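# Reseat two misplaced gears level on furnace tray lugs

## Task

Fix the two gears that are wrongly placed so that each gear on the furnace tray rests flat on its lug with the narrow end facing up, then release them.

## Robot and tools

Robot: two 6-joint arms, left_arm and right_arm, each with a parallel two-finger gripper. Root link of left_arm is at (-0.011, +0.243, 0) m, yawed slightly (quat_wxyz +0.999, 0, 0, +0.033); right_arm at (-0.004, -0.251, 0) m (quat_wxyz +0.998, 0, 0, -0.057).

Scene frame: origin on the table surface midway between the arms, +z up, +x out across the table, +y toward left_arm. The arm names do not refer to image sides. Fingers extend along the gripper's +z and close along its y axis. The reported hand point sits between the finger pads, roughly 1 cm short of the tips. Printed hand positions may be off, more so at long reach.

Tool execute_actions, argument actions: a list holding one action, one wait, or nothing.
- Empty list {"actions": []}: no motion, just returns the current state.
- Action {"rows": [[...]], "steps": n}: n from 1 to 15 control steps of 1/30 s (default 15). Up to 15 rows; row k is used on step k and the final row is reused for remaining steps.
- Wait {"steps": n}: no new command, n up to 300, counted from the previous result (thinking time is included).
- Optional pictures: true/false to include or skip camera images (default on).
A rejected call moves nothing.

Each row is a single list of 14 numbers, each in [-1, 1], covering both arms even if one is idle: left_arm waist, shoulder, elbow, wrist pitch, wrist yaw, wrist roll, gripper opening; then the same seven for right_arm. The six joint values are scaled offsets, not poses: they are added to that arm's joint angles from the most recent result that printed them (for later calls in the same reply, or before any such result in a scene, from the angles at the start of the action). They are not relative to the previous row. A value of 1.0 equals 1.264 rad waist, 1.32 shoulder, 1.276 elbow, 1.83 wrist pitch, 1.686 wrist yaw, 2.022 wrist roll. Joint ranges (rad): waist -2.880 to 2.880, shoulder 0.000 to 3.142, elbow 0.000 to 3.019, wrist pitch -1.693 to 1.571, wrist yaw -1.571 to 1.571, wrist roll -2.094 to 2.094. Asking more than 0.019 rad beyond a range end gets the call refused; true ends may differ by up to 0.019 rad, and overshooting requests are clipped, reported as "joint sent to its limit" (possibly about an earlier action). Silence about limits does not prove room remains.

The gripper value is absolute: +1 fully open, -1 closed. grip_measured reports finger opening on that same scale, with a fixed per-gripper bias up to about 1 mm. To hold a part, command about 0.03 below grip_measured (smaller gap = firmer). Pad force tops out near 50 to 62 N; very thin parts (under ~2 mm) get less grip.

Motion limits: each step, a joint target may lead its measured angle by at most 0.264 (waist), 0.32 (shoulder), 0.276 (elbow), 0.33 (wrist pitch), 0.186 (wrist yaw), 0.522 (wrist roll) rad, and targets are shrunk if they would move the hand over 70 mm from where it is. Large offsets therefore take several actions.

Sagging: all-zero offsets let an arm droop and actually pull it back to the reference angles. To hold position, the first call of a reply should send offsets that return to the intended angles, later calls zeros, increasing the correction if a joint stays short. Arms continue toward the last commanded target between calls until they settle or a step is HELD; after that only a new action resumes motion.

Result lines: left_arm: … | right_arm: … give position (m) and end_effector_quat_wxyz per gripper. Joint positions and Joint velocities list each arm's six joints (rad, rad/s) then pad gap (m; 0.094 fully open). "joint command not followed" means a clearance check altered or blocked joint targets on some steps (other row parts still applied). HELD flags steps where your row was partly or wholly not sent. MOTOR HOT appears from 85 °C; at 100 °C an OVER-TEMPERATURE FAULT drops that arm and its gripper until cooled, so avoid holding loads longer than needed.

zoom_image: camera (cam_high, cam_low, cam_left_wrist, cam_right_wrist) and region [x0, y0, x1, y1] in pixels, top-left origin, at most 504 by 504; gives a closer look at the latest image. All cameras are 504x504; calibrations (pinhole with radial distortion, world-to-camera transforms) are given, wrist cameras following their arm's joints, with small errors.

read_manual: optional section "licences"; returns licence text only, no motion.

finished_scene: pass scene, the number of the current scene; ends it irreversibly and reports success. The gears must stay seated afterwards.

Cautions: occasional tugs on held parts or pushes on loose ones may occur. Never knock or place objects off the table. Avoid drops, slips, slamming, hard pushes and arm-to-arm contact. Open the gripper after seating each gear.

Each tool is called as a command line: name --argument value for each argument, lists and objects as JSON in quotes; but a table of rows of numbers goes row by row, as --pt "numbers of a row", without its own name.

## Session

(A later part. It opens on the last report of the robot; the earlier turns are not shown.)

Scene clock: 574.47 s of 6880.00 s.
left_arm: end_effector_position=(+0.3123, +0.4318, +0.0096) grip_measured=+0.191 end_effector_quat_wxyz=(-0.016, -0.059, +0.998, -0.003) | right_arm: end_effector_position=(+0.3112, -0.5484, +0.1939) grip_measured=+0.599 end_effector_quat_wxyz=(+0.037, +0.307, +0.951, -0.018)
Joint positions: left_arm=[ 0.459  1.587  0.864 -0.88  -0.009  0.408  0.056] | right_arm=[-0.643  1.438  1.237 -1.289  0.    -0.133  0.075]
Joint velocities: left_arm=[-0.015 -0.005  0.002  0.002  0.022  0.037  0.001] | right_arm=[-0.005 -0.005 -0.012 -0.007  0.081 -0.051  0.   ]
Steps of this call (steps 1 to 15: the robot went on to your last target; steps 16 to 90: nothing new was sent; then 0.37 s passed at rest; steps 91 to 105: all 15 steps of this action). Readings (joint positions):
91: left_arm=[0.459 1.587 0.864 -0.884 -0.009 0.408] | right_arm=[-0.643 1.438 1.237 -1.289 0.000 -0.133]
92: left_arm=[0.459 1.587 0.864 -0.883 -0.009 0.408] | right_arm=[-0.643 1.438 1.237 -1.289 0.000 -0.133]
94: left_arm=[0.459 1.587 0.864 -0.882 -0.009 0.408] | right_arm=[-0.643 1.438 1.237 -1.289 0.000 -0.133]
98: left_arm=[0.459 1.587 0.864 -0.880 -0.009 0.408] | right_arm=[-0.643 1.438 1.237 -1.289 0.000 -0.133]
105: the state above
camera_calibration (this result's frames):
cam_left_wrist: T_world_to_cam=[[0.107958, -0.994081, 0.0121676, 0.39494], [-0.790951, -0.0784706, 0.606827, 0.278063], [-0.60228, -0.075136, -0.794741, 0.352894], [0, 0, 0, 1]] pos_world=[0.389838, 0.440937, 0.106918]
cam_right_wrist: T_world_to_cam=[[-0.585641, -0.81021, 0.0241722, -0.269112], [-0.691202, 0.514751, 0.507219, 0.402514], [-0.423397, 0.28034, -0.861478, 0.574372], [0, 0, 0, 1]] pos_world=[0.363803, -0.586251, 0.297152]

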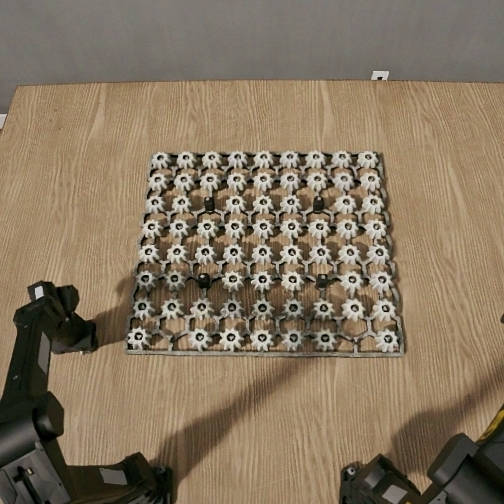

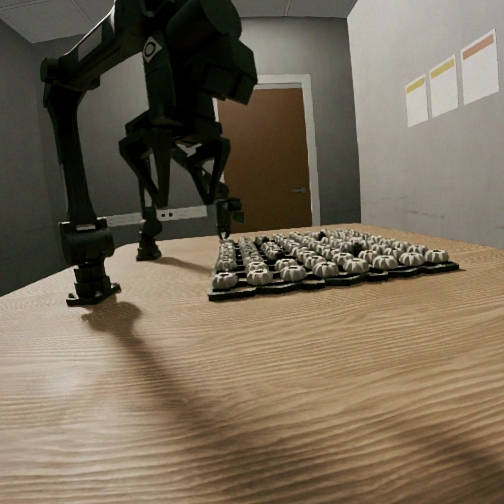

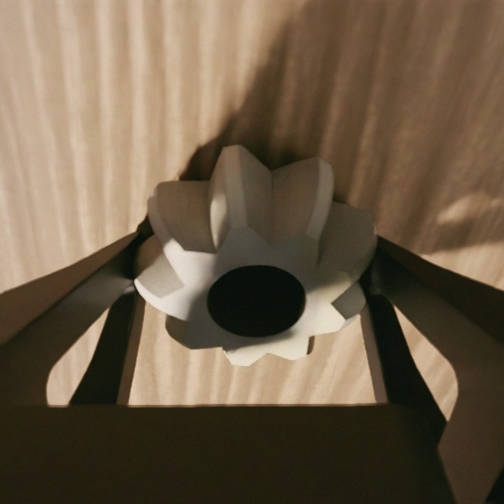

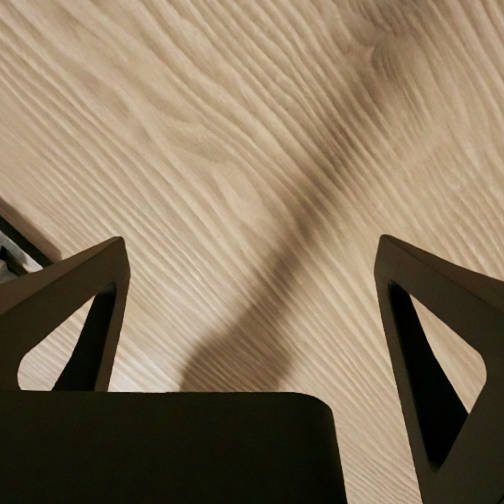

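Gripped. Lift to hover pose, then swing.

execute_actions --actions '[{"rows":[[0,-0.142,0.008,-0.115,0,0,0.15,0,0,0,0,0,0,0.6]]}]'

execute_actions --actions '[{"rows":[[-0.49,0,0,0,0,-0.275,0.15,0,0,0,0,0,0,0.6]]}]'

execute_actions --actions '[{"steps":20}]'

Scene clock: 578.87 s of 6880.00 s.
left_arm: end_effector_position=(+0.2768, +0.4112, +0.0689) grip_measured=+0.191 end_effector_quat_wxyz=(-0.032, -0.059, +0.998, -0.011) | right_arm: end_effector_position=(+0.3112, -0.5484, +0.1939) grip_measured=+0.599 end_effector_quat_wxyz=(+0.037, +0.307, +0.951, -0.018)
Joint positions: left_arm=[ 0.459  1.401  0.847 -1.083 -0.009  0.408  0.056] | right_arm=[-0.643  1.438  1.237 -1.289  0.    -0.133  0.075]
Joint velocities: left_arm=[-0.005  0.034  0.002  0.007  0.051 -0.051 -0.001] | right_arm=[ 0.005 -0.005 -0.017 -0.002 -0.022 -0.051 -0.   ]
Steps of this call (steps 1 to 15: the robot went on to your last target; steps 16 to 90: nothing new was sent; then 0.90 s passed at rest; steps 91 to 105: all 15 steps of this action). Readings (joint positions):
91: left_arm=[0.459 1.578 0.864 -0.905 -0.009 0.408] | right_arm=[-0.643 1.438 1.237 -1.289 0.000 -0.133]
92: left_arm=[0.459 1.559 0.863 -0.958 -0.009 0.408] | right_arm=[-0.643 1.438 1.237 -1.289 0.000 -0.133]
94: left_arm=[0.459 1.491 0.850 -1.044 -0.009 0.408] | right_arm=[-0.643 1.438 1.237 -1.289 0.000 -0.133]
98: left_arm=[0.459 1.394 0.847 -1.080 -0.009 0.408] | right_arm=[-0.643 1.438 1.237 -1.289 0.000 -0.133]
105: the state above
camera_calibration (this result's frames):
cam_left_wrist: T_world_to_cam=[[0.108518, -0.993756, 0.0259395, 0.376336], [-0.772779, -0.0679156, 0.631032, 0.201401], [-0.62533, -0.0885236, -0.775323, 0.387637], [0, 0, 0, 1]] pos_world=[0.3572, 0.42198, 0.163691]
cam_right_wrist: T_world_to_cam=[[-0.585641, -0.81021, 0.0241722, -0.269112], [-0.691202, 0.514751, 0.507219, 0.402514], [-0.423397, 0.28034, -0.861478, 0.574372], [0, 0, 0, 1]] pos_world=[0.363803, -0.586251, 0.297152]

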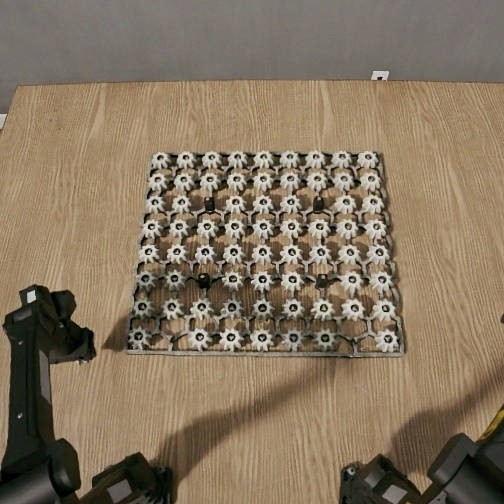

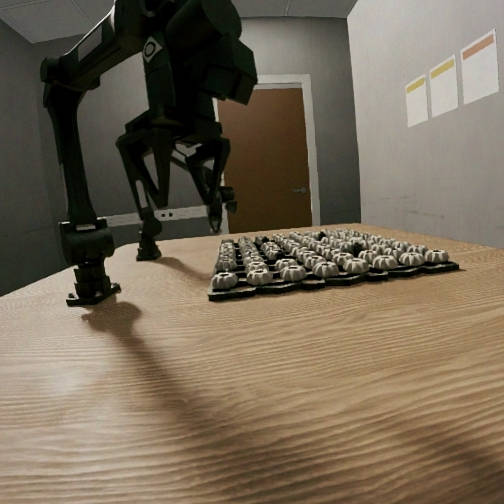

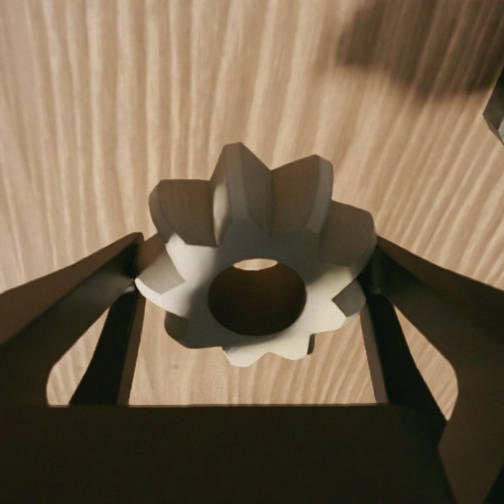

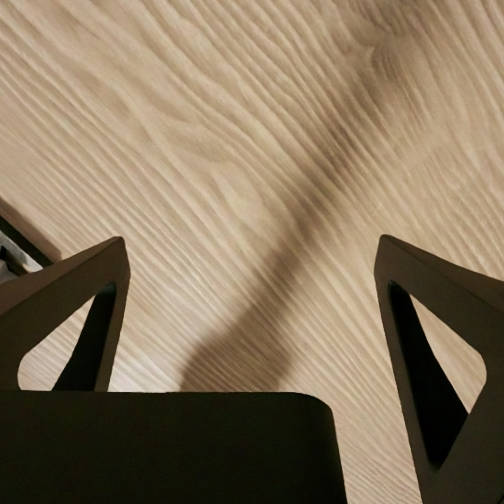

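Scene clock: 579.37 s of 6880.00 s.
left_arm: end_effector_position=(+0.3152, +0.1983, +0.0643) grip_measured=+0.191 end_effector_quat_wxyz=(-0.040, +0.017, +0.999, +0.005) | right_arm: end_effector_position=(+0.3112, -0.5484, +0.1939) grip_measured=+0.599 end_effector_quat_wxyz=(+0.037, +0.307, +0.951, -0.018)
Joint positions: left_arm=[-0.201  1.407  0.838 -1.082 -0.    -0.1    0.056] | right_arm=[-0.643  1.438  1.237 -1.289  0.    -0.133  0.075]
Joint velocities: left_arm=[ 0.308 -0.005 -0.042 -0.002 -0.11  -0.212  0.   ] | right_arm=[ 0.005 -0.005 -0.002  0.002 -0.037 -0.007 -0.001]
Steps of this call (steps 1 to 15: all 15 steps of this action). Readings (joint positions):
1: left_arm=[0.444 1.402 0.846 -1.083 -0.018 0.349] | right_arm=[-0.643 1.438 1.237 -1.289 0.000 -0.133]
2: left_arm=[0.409 1.403 0.845 -1.083 -0.027 0.274] | right_arm=[-0.643 1.438 1.237 -1.289 0.000 -0.133]
4: left_arm=[0.292 1.403 0.842 -1.083 -0.025 0.157] | right_arm=[-0.643 1.438 1.237 -1.289 0.000 -0.133]
8: left_arm=[0.004 1.407 0.842 -1.082 -0.016 0.013] | right_arm=[-0.643 1.438 1.237 -1.289 0.000 -0.133]
15: the state above
camera_calibration (this result's frames):
cam_left_wrist: T_world_to_cam=[[-0.0435056, -0.999053, 0.000251558, 0.211369], [-0.764855, 0.033469, 0.643332, 0.196091], [-0.642731, 0.0277961, -0.765587, 0.371019], [0, 0, 0, 1]] pos_world=[0.397642, 0.194293, 0.157843]
cam_right_wrist: T_world_to_cam=[[-0.585641, -0.81021, 0.0241722, -0.269112], [-0.691202, 0.514751, 0.507219, 0.402514], [-0.423397, 0.28034, -0.861478, 0.574372], [0, 0, 0, 1]] pos_world=[0.363803, -0.586251, 0.297152]

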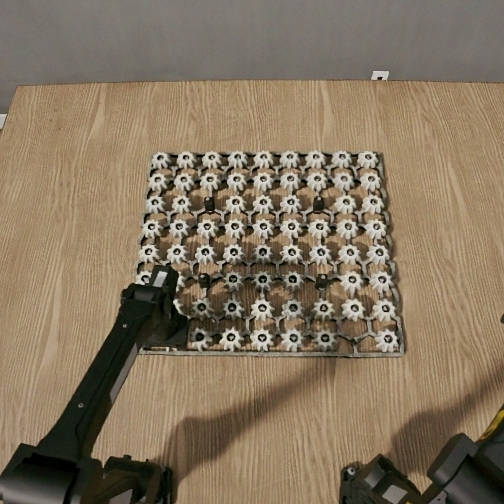

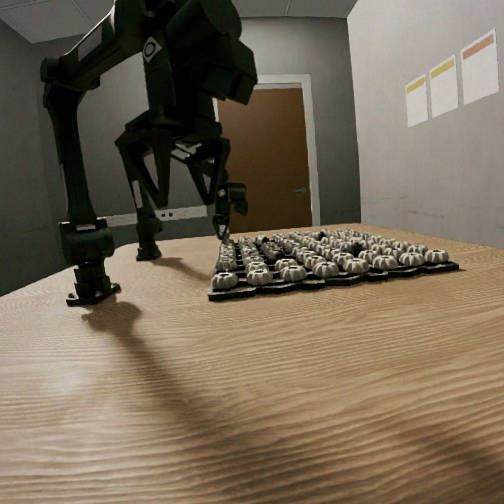

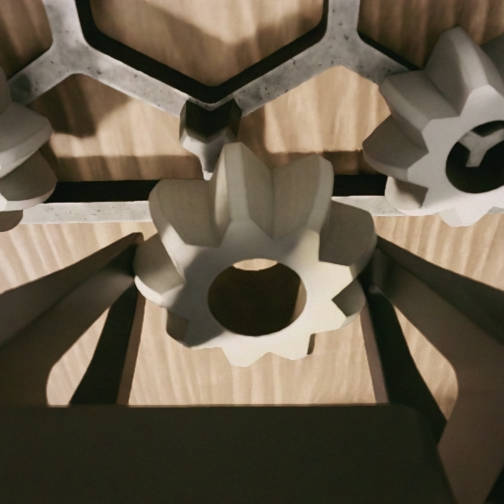

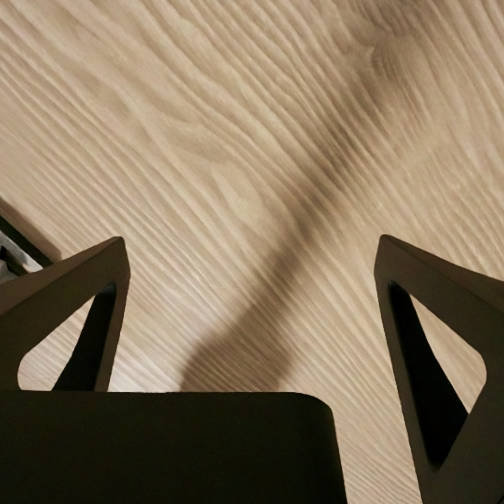

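Scene clock: 580.03 s of 6880.00 s.
left_arm: end_effector_position=(+0.3157, +0.2140, +0.0635) grip_measured=+0.191 end_effector_quat_wxyz=(-0.041, -0.021, +0.999, +0.009) | right_arm: end_effector_position=(+0.3112, -0.5484, +0.1939) grip_measured=+0.599 end_effector_quat_wxyz=(+0.037, +0.307, +0.951, -0.018)
Joint positions: left_arm=[-0.157  1.407  0.835 -1.082 -0.008 -0.134  0.056] | right_arm=[-0.643  1.438  1.237 -1.289  0.    -0.133  0.075]
Joint velocities: left_arm=[-0.005 -0.005  0.012 -0.007 -0.051 -0.022 -0.001] | right_arm=[ 0.005 -0.015 -0.002  0.017  0.037 -0.007 -0.   ]
Steps of this call (steps 1 to 20: the robot went on to your last target). Readings (joint positions):
1: left_arm=[-0.189 1.407 0.836 -1.082 -0.003 -0.107] | right_arm=[-0.643 1.438 1.237 -1.289 0.000 -0.133]
2: left_arm=[-0.178 1.407 0.835 -1.082 -0.005 -0.112] | right_arm=[-0.643 1.438 1.237 -1.289 0.000 -0.133]
4: left_arm=[-0.161 1.407 0.835 -1.082 -0.008 -0.121] | right_arm=[-0.643 1.438 1.237 -1.289 0.000 -0.133]
8: left_arm=[-0.157 1.407 0.835 -1.082 -0.008 -0.129] | right_arm=[-0.643 1.438 1.237 -1.289 0.000 -0.133]
20: the state above
camera_calibration (this result's frames):
cam_left_wrist: T_world_to_cam=[[0.0327606, -0.999406, -0.0106729, 0.203769], [-0.764068, -0.0319273, 0.644345, 0.210183], [-0.644304, -0.0129543, -0.76466, 0.379483], [0, 0, 0, 1]] pos_world=[0.39842, 0.215274, 0.15692]
cam_right_wrist: T_world_to_cam=[[-0.585641, -0.81021, 0.0241722, -0.269112], [-0.691202, 0.514751, 0.507219, 0.402514], [-0.423397, 0.28034, -0.861478, 0.574372], [0, 0, 0, 1]] pos_world=[0.363803, -0.586251, 0.297152]

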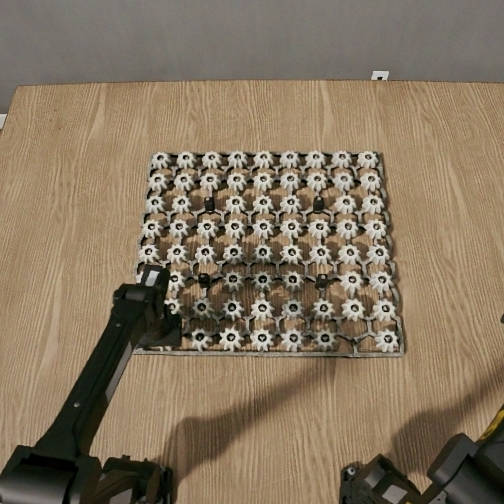

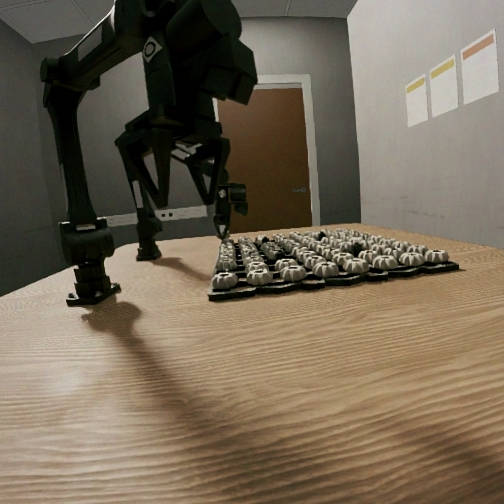

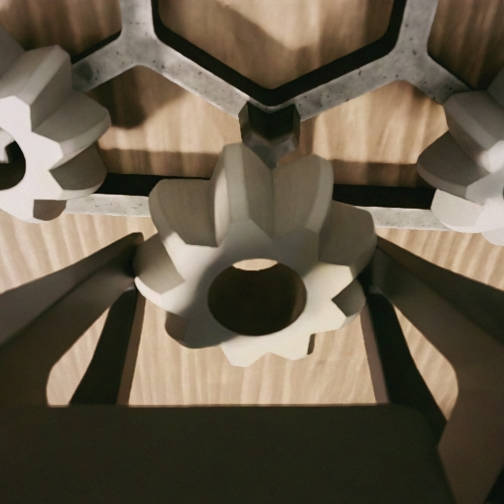

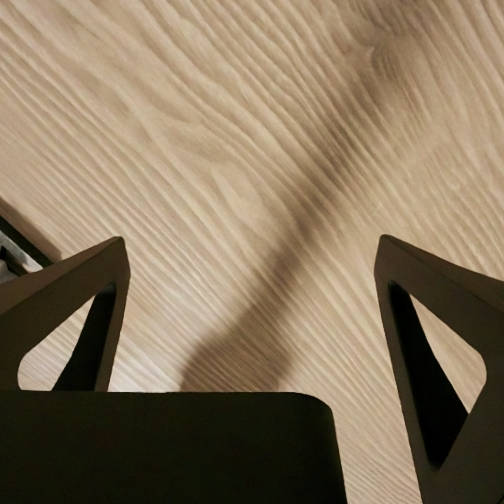

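execute_actions --actions '[{"rows":[[-0.009,0.015,-0.022,0.056,0,0,0.15,0,0,0,0,0,0,0.6]]}]'

Scene clock: 582.97 s of 6880.00 s.
left_arm: end_effector_position=(+0.3181, +0.2127, +0.0441) grip_measured=+0.191 end_effector_quat_wxyz=(-0.026, -0.020, +0.999, +0.007) | right_arm: end_effector_position=(+0.3112, -0.5484, +0.1939) grip_measured=+0.599 end_effector_quat_wxyz=(+0.037, +0.307, +0.951, -0.018)
Joint positions: left_arm=[-0.161  1.429  0.797 -0.994 -0.009 -0.134  0.056] | right_arm=[-0.643  1.438  1.237 -1.289  0.    -0.133  0.075]
Joint velocities: left_arm=[-0.015  0.015 -0.017  0.002 -0.066 -0.051 -0.   ] | right_arm=[-0.015 -0.005 -0.012 -0.007 -0.022  0.037  0.001]
Steps of this call (steps 1 to 15: the robot went on to your last target; steps 16 to 73: nothing new was sent; steps 74 to 88: all 15 steps of this action). Readings (joint positions):
74: left_arm=[-0.157 1.408 0.830 -1.067 -0.008 -0.134] | right_arm=[-0.643 1.438 1.237 -1.289 0.000 -0.133]
75: left_arm=[-0.158 1.408 0.821 -1.037 -0.008 -0.134] | right_arm=[-0.643 1.438 1.237 -1.289 0.000 -0.133]
77: left_arm=[-0.160 1.418 0.806 -1.002 -0.008 -0.134] | right_arm=[-0.643 1.438 1.237 -1.289 0.000 -0.133]
81: left_arm=[-0.161 1.429 0.797 -0.994 -0.009 -0.134] | right_arm=[-0.643 1.438 1.237 -1.289 0.000 -0.133]
88: the state above
camera_calibration (this result's frames):
cam_left_wrist: T_world_to_cam=[[0.0299434, -0.999523, -0.00754525, 0.202974], [-0.782231, -0.0281318, 0.622353, 0.230445], [-0.622269, -0.0127332, -0.7827, 0.359901], [0, 0, 0, 1]] pos_world=[0.398139, 0.213942, 0.139807]
cam_right_wrist: T_world_to_cam=[[-0.585641, -0.81021, 0.0241722, -0.269112], [-0.691202, 0.514751, 0.507219, 0.402514], [-0.423397, 0.28034, -0.861478, 0.574372], [0, 0, 0, 1]] pos_world=[0.363803, -0.586251, 0.297152]

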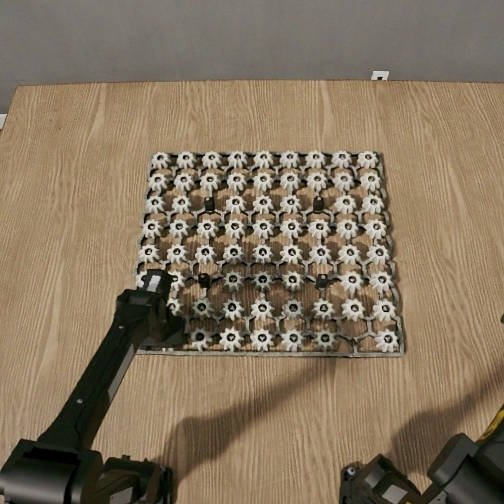

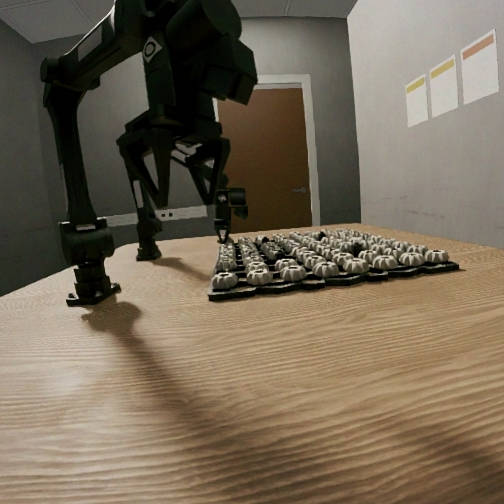

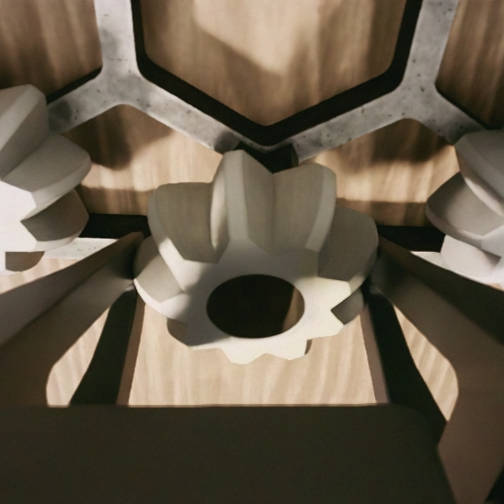

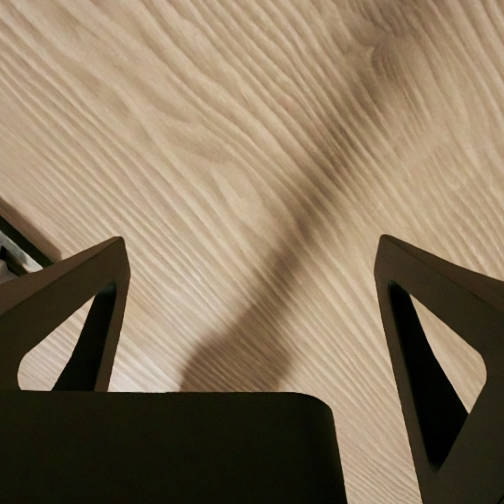

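execute_actions --actions '[{"rows":[[-0.004,0,0.047,0,0,0,0.15,0,0,0,0,0,0,0.6]]}]'

Scene clock: 588.47 s of 6880.00 s.
left_arm: end_effector_position=(+0.3183, +0.2128, +0.0443) grip_measured=+0.191 end_effector_quat_wxyz=(-0.026, -0.020, +0.999, +0.008) | right_arm: end_effector_position=(+0.3112, -0.5484, +0.1939) grip_measured=+0.599 end_effector_quat_wxyz=(+0.037, +0.307, +0.951, -0.018)
Joint positions: left_arm=[-0.161  1.429  0.798 -0.994 -0.009 -0.134  0.056] | right_arm=[-0.643  1.438  1.237 -1.289  0.    -0.133  0.075]
Joint velocities: left_arm=[-0.005 -0.034  0.007 -0.002  0.037 -0.022 -0.   ] | right_arm=[-0.034 -0.024 -0.017 -0.012 -0.007 -0.037  0.001]
Steps of this call (steps 1 to 15: the robot went on to your last target; steps 16 to 90: nothing new was sent; then 2.00 s passed at rest; steps 91 to 105: all 15 steps of this action). Readings (joint positions):
91: left_arm=[-0.161 1.429 0.798 -0.994 -0.009 -0.134] | right_arm=[-0.643 1.438 1.237 -1.289 0.000 -0.133]
92: left_arm=[-0.161 1.429 0.798 -0.994 -0.009 -0.134] | right_arm=[-0.643 1.438 1.237 -1.289 0.000 -0.133]
94: left_arm=[-0.161 1.429 0.798 -0.994 -0.009 -0.134] | right_arm=[-0.643 1.438 1.237 -1.289 0.000 -0.133]
98: left_arm=[-0.161 1.429 0.798 -0.994 -0.009 -0.134] | right_arm=[-0.643 1.438 1.237 -1.289 0.000 -0.133]
105: the state above
camera_calibration (this result's frames):
cam_left_wrist: T_world_to_cam=[[0.029923, -0.999521, -0.00792323, 0.203042], [-0.782254, -0.0283517, 0.622315, 0.230495], [-0.622241, -0.0124235, -0.782727, 0.360123], [0, 0, 0, 1]] pos_world=[0.398313, 0.213954, 0.140047]
cam_right_wrist: T_world_to_cam=[[-0.585641, -0.81021, 0.0241722, -0.269112], [-0.691202, 0.514751, 0.507219, 0.402514], [-0.423397, 0.28034, -0.861478, 0.574372], [0, 0, 0, 1]] pos_world=[0.363803, -0.586251, 0.297152]

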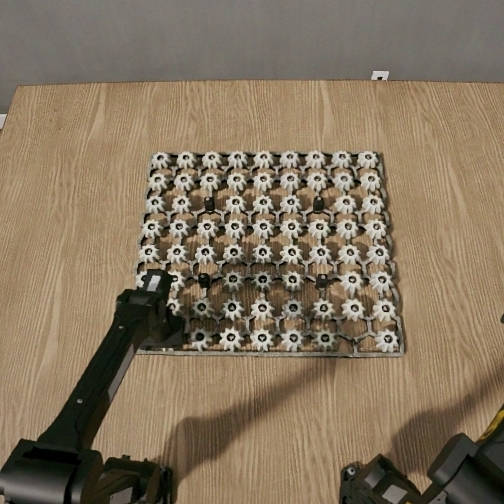

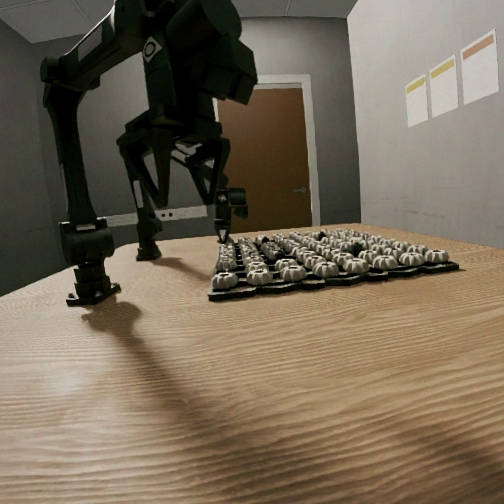

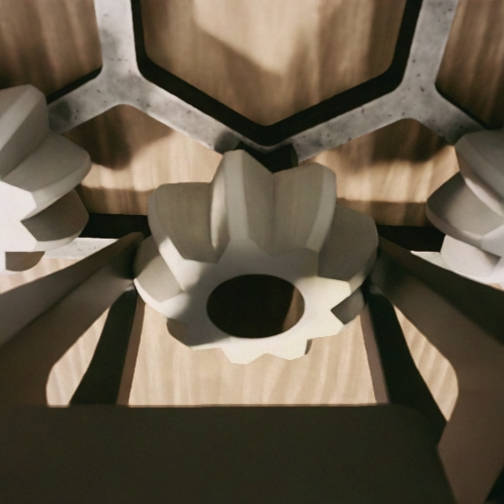

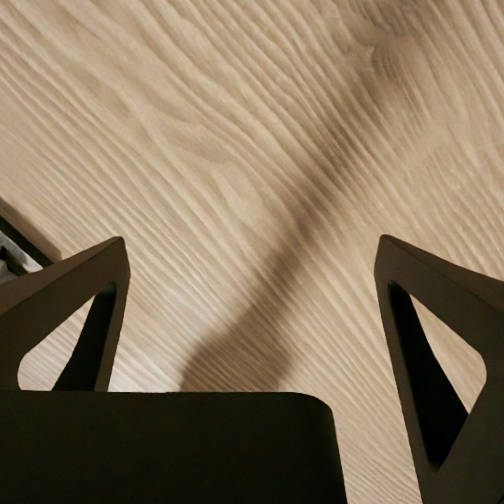

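Sticky; raise with the shoulder too.

execute_actions --actions '[{"rows":[[-0.006,-0.015,0,0,0,0,0.15,0,0,0,0,0,0,0.6],[-0.006,-0.015,0,0,0,0,0.15,0,0,0,0,0,0,0.6],[-0.006,-0.015,0,0,0,0,0.15,0,0,0,0,0,0,0.6],[-0.006,-0.015,0,0,0,0,0.15,0,0,0,0,0,0,0.6],[-0.006,-0.015,0.075,0,0,0,0.15,0,0,0,0,0,0,0.6]]}]'

Scene clock: 592.90 s of 6880.00 s.
left_arm: end_effector_position=(+0.3360, +0.2109, +0.0562) grip_measured=+0.191 end_effector_quat_wxyz=(-0.007, -0.020, +1.000, +0.005) | right_arm: end_effector_position=(+0.3112, -0.5484, +0.1939) grip_measured=+0.599 end_effector_quat_wxyz=(+0.037, +0.307, +0.951, -0.018)
Joint positions: left_arm=[-0.161  1.428  0.837 -0.995 -0.009 -0.134  0.056] | right_arm=[-0.643  1.438  1.237 -1.289  0.    -0.133  0.075]
Joint velocities: left_arm=[-0.015 -0.015  0.007  0.022  0.037  0.066  0.   ] | right_arm=[ 0.005 -0.005 -0.007 -0.002  0.051 -0.022 -0.001]
Steps of this call (steps 1 to 15: the robot went on to your last target; steps 16 to 90: nothing new was sent; then 0.93 s passed at rest; steps 91 to 105: all 15 steps of this action). Readings (joint positions):
91: left_arm=[-0.161 1.429 0.798 -0.994 -0.009 -0.134] | right_arm=[-0.643 1.438 1.237 -1.289 0.000 -0.133]
92: left_arm=[-0.161 1.428 0.797 -0.994 -0.009 -0.134] | right_arm=[-0.643 1.438 1.237 -1.289 0.000 -0.133]
94: left_arm=[-0.161 1.428 0.797 -0.994 -0.009 -0.134] | right_arm=[-0.643 1.438 1.237 -1.289 0.000 -0.133]
98: left_arm=[-0.161 1.428 0.816 -0.995 -0.009 -0.134] | right_arm=[-0.643 1.438 1.237 -1.289 0.000 -0.133]
105: the state above
camera_calibration (this result's frames):
cam_left_wrist: T_world_to_cam=[[0.0297589, -0.999553, -0.00282167, 0.200518], [-0.805309, -0.0256479, 0.5923, 0.245748], [-0.592108, -0.0153539, -0.805712, 0.37214], [0, 0, 0, 1]] pos_world=[0.412282, 0.212445, 0.154847]
cam_right_wrist: T_world_to_cam=[[-0.585641, -0.81021, 0.0241722, -0.269112], [-0.691202, 0.514751, 0.507219, 0.402514], [-0.423397, 0.28034, -0.861478, 0.574372], [0, 0, 0, 1]] pos_world=[0.363803, -0.586251, 0.297152]

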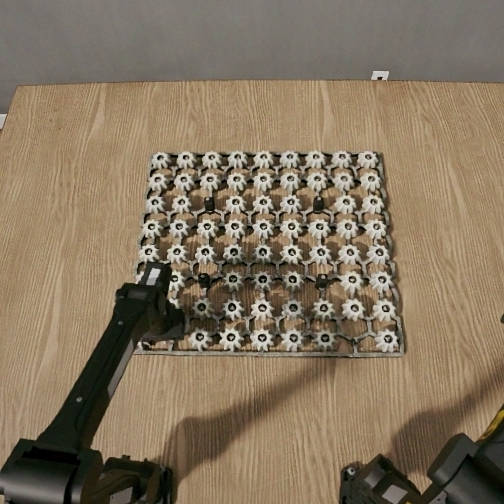

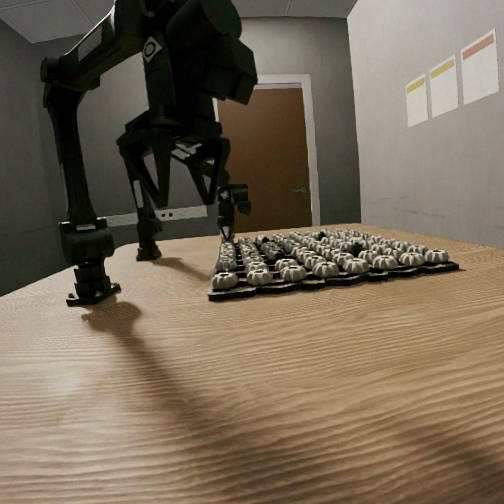

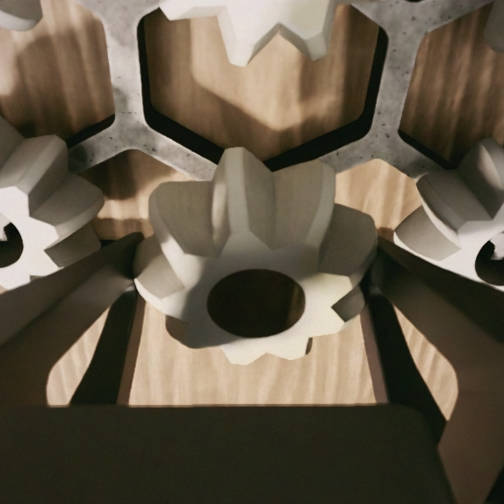

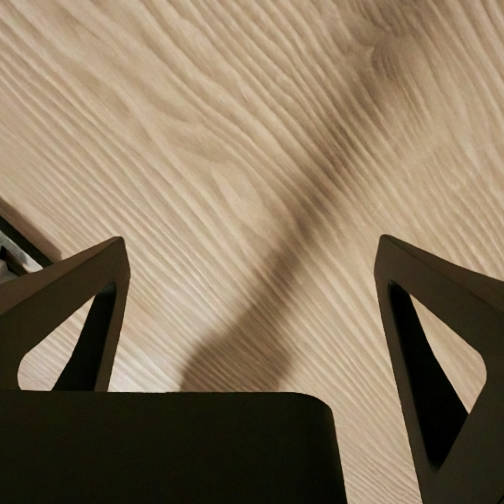

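execute_actions --actions '[{"rows":[[0,0.045,0,0.02,0,0,0.15,0,0,0,0,0,0,0.6]]}]'

Scene clock: 595.53 s of 6880.00 s.
left_arm: end_effector_position=(+0.3356, +0.2102, +0.0343) grip_measured=+0.153 end_effector_quat_wxyz=(-0.025, -0.020, +0.999, +0.006) | right_arm: end_effector_position=(+0.3112, -0.5484, +0.1939) grip_measured=+0.599 end_effector_quat_wxyz=(+0.037, +0.307, +0.951, -0.018)
Joint positions: left_arm=[-0.162  1.489  0.83  -0.963 -0.005 -0.135  0.054] | right_arm=[-0.643  1.438  1.237 -1.289  0.    -0.133  0.075]
Joint velocities: left_arm=[-0.015 -0.005  0.017  0.002 -0.022 -0.037 -0.   ] | right_arm=[ 0.005 -0.015  0.007 -0.007 -0.022 -0.066 -0.001]
Steps of this call (steps 1 to 15: the robot went on to your last target; steps 16 to 64: nothing new was sent; steps 65 to 79: all 15 steps of this action). Readings (joint positions):
65: left_arm=[-0.161 1.432 0.835 -0.992 -0.009 -0.134] | right_arm=[-0.643 1.438 1.237 -1.289 0.000 -0.133]
66: left_arm=[-0.161 1.440 0.835 -0.984 -0.009 -0.134] | right_arm=[-0.643 1.438 1.237 -1.289 0.000 -0.133]
68: left_arm=[-0.161 1.466 0.835 -0.972 -0.007 -0.135] | right_arm=[-0.643 1.438 1.237 -1.289 0.000 -0.133]
72: left_arm=[-0.162 1.488 0.831 -0.963 -0.004 -0.135] | right_arm=[-0.643 1.438 1.237 -1.289 0.000 -0.133]
79: the state above
camera_calibration (this result's frames):
cam_left_wrist: T_world_to_cam=[[0.0293585, -0.99956, -0.00411506, 0.199891], [-0.784194, -0.0255853, 0.619988, 0.250342], [-0.619821, -0.014975, -0.7846, 0.362753], [0, 0, 0, 1]] pos_world=[0.41529, 0.211641, 0.130229]
cam_right_wrist: T_world_to_cam=[[-0.585641, -0.81021, 0.0241722, -0.269112], [-0.691202, 0.514751, 0.507219, 0.402514], [-0.423397, 0.28034, -0.861478, 0.574372], [0, 0, 0, 1]] pos_world=[0.363803, -0.586251, 0.297152]

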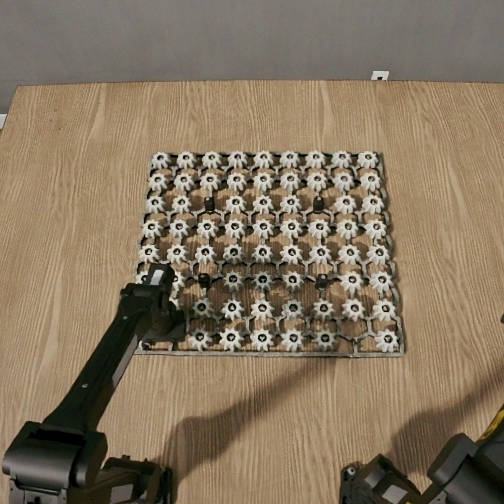

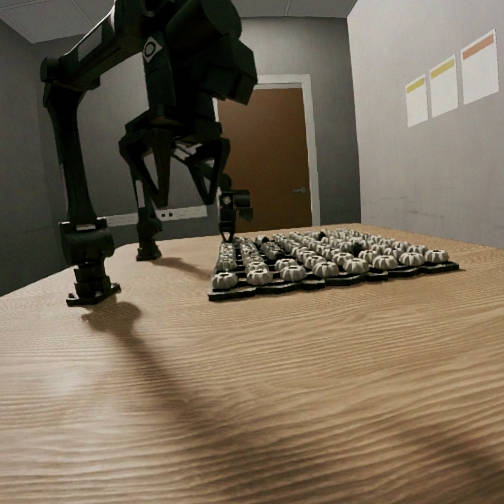

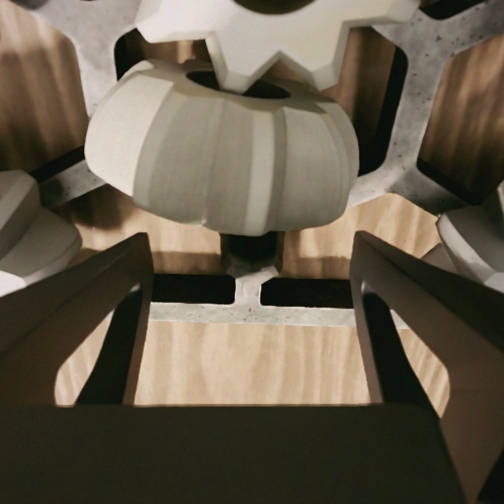

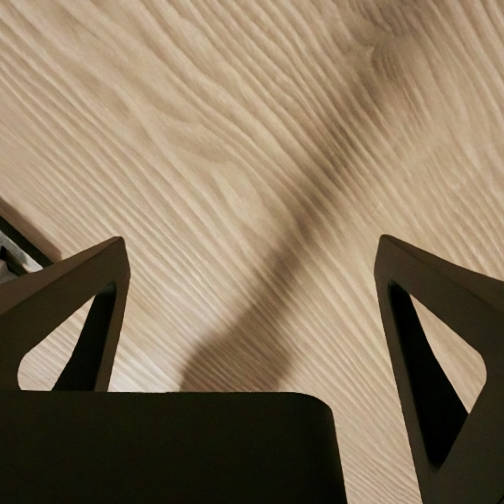

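execute_actions --actions '[{"rows":[[0,-0.03,0,0,0,0,0.5,0,0,0,0,0,0,0.6],[0,-0.03,0,0,0,0,0.5,0,0,0,0,0,0,0.6],[0,-0.03,0,0,0,0,0.5,0,0,0,0,0,0,0.6],[0,-0.03,0,0,0,0,0.5,0,0,0,0,0,0,0.6],[0,-0.03,0,0,0,0,0.5,0,0,0,0,0,0,0.6],[0.012,-0.03,0.04,0.03,0,0,0.5,0,0,0,0,0,0,0.6]]}]'

Scene clock: 603.33 s of 6880.00 s.
left_arm: end_effector_position=(+0.3508, +0.2121, +0.0427) grip_measured=+0.497 end_effector_quat_wxyz=(+0.010, -0.024, +1.000, +0.002) | right_arm: end_effector_position=(+0.3112, -0.5484, +0.1939) grip_measured=+0.599 end_effector_quat_wxyz=(+0.037, +0.307, +0.951, -0.018)
Joint positions: left_arm=[-0.153  1.467  0.835 -0.919 -0.005 -0.135  0.07 ] | right_arm=[-0.643  1.438  1.237 -1.289  0.    -0.133  0.075]
Joint velocities: left_arm=[-0.005 -0.005 -0.002 -0.022  0.051 -0.022  0.   ] | right_arm=[-0.015 -0.024  0.002 -0.007 -0.037 -0.022 -0.   ]
Steps of this call (steps 1 to 15: the robot went on to your last target; steps 16 to 90: nothing new was sent; then 4.30 s passed at rest; steps 91 to 105: all 15 steps of this action). Readings (joint positions):
91: left_arm=[-0.162 1.487 0.830 -0.963 -0.005 -0.135] | right_arm=[-0.643 1.438 1.237 -1.289 0.000 -0.133]
92: left_arm=[-0.162 1.485 0.829 -0.963 -0.005 -0.135] | right_arm=[-0.643 1.438 1.237 -1.289 0.000 -0.133]
94: left_arm=[-0.162 1.477 0.828 -0.963 -0.005 -0.135] | right_arm=[-0.643 1.438 1.237 -1.289 0.000 -0.133]
98: left_arm=[-0.158 1.467 0.830 -0.934 -0.005 -0.135] | right_arm=[-0.643 1.438 1.237 -1.289 0.000 -0.133]
105: the state above
camera_calibration (this result's frames):
cam_left_wrist: T_world_to_cam=[[0.0384913, -0.999248, 0.00461039, 0.197724], [-0.825339, -0.0291905, 0.563883, 0.274656], [-0.563324, -0.0255097, -0.825842, 0.36301], [0, 0, 0, 1]] pos_world=[0.423566, 0.214853, 0.144003]
cam_right_wrist: T_world_to_cam=[[-0.585641, -0.81021, 0.0241722, -0.269112], [-0.691202, 0.514751, 0.507219, 0.402514], [-0.423397, 0.28034, -0.861478, 0.574372], [0, 0, 0, 1]] pos_world=[0.363803, -0.586251, 0.297152]

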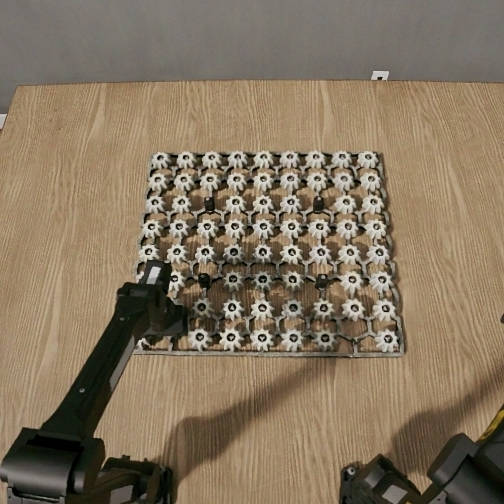

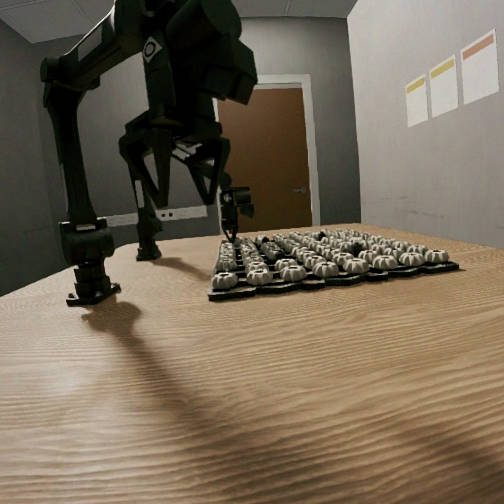

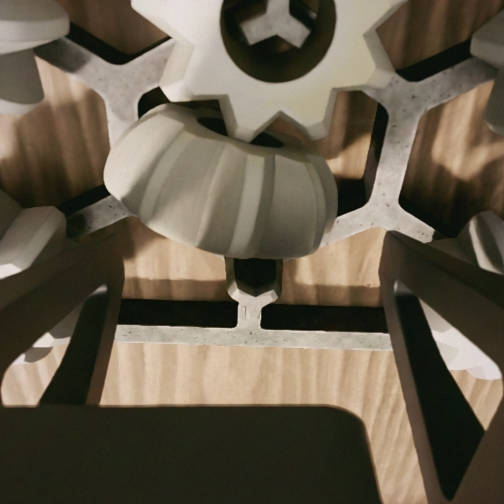

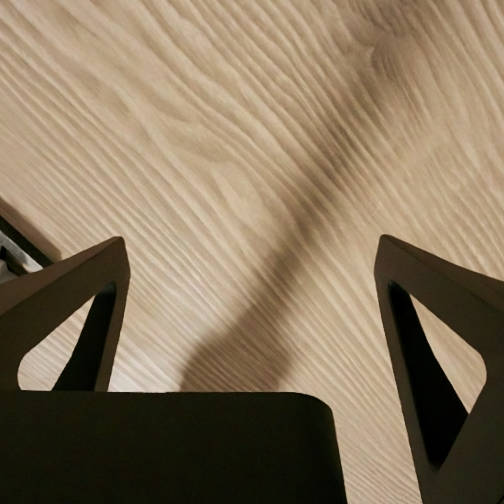

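execute_actions --actions '[{"rows":[[0.02,0,0.05,0,0,0,0.55,0,0,0,0,0,0,0.6],[0.02,0,0.05,0,0,0,0.55,0,0,0,0,0,0,0.6],[0.02,0,0.05,0,0,0,0.55,0,0,0,0,0,0,0.6],[0.02,0,0.05,0,0,0,0.55,0,0,0,0,0,0,0.6],[0.02,0,0.05,0,0,0,0.55,0,0,0,0,0,0,0.6],[0.02,0,0.05,0,0,0,0.55,0,0,0,0,0,0,0.6],[0.02,0,0.05,0,0,0,0.55,0,0,0,0,0,0,0.6],[0.02,0.05,0.05,0.01,0,0,0.55,0,0,0,0,0,0,0.6]]}]'

Scene clock: 610.37 s of 6880.00 s.
left_arm: end_effector_position=(+0.3571, +0.2193, +0.0254) grip_measured=+0.547 end_effector_quat_wxyz=(-0.010, -0.035, +0.999, +0.004) | right_arm: end_effector_position=(+0.3112, -0.5484, +0.1939) grip_measured=+0.599 end_effector_quat_wxyz=(+0.037, +0.307, +0.951, -0.018)
Joint positions: left_arm=[-0.132  1.536  0.856 -0.911 -0.005 -0.135  0.073] | right_arm=[-0.643  1.438  1.237 -1.289  0.    -0.133  0.075]
Joint velocities: left_arm=[-0.015  0.034  0.012  0.002 -0.022 -0.007  0.001] | right_arm=[ 0.005 -0.005 -0.012  0.007  0.037  0.022  0.   ]
Steps of this call (steps 1 to 15: the robot went on to your last target; steps 16 to 90: nothing new was sent; then 3.53 s passed at rest; steps 91 to 105: all 15 steps of this action). Readings (joint positions):
91: left_arm=[-0.152 1.467 0.835 -0.919 -0.005 -0.135] | right_arm=[-0.643 1.438 1.237 -1.289 0.000 -0.133]
92: left_arm=[-0.149 1.467 0.837 -0.919 -0.005 -0.135] | right_arm=[-0.643 1.438 1.237 -1.289 0.000 -0.133]
94: left_arm=[-0.140 1.467 0.842 -0.919 -0.005 -0.135] | right_arm=[-0.643 1.438 1.237 -1.289 0.000 -0.133]
98: left_arm=[-0.132 1.471 0.849 -0.919 -0.005 -0.135] | right_arm=[-0.643 1.438 1.237 -1.289 0.000 -0.133]
105: the state above
camera_calibration (this result's frames):
cam_left_wrist: T_world_to_cam=[[0.0595317, -0.998226, -0.000273918, 0.197159], [-0.80181, -0.0479813, 0.59565, 0.284768], [-0.594606, -0.0352404, -0.803244, 0.365196], [0, 0, 0, 1]] pos_world=[0.43374, 0.223343, 0.123773]
cam_right_wrist: T_world_to_cam=[[-0.585641, -0.81021, 0.0241722, -0.269112], [-0.691202, 0.514751, 0.507219, 0.402514], [-0.423397, 0.28034, -0.861478, 0.574372], [0, 0, 0, 1]] pos_world=[0.363803, -0.586251, 0.297152]

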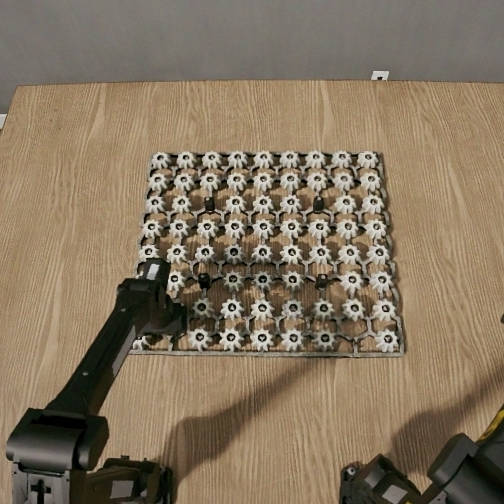

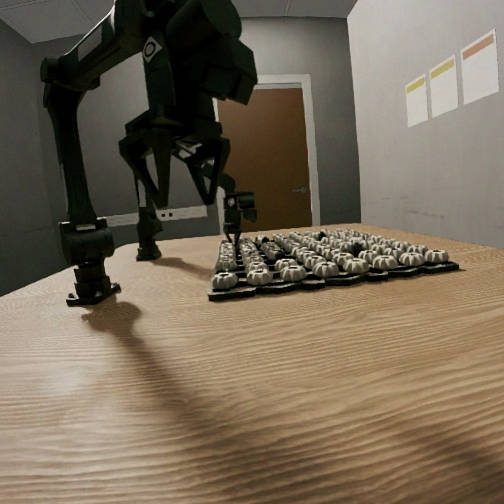

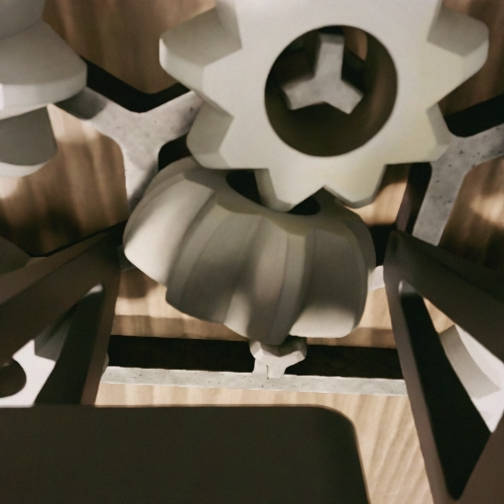

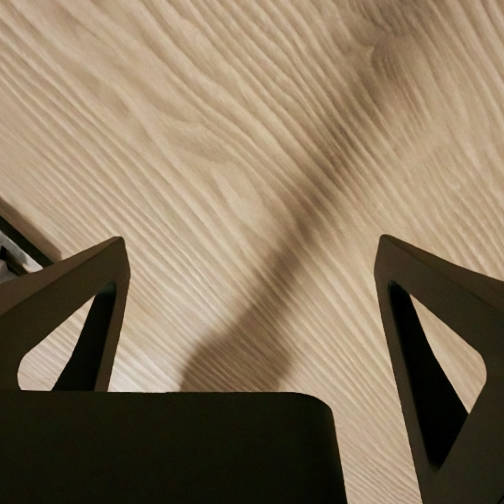

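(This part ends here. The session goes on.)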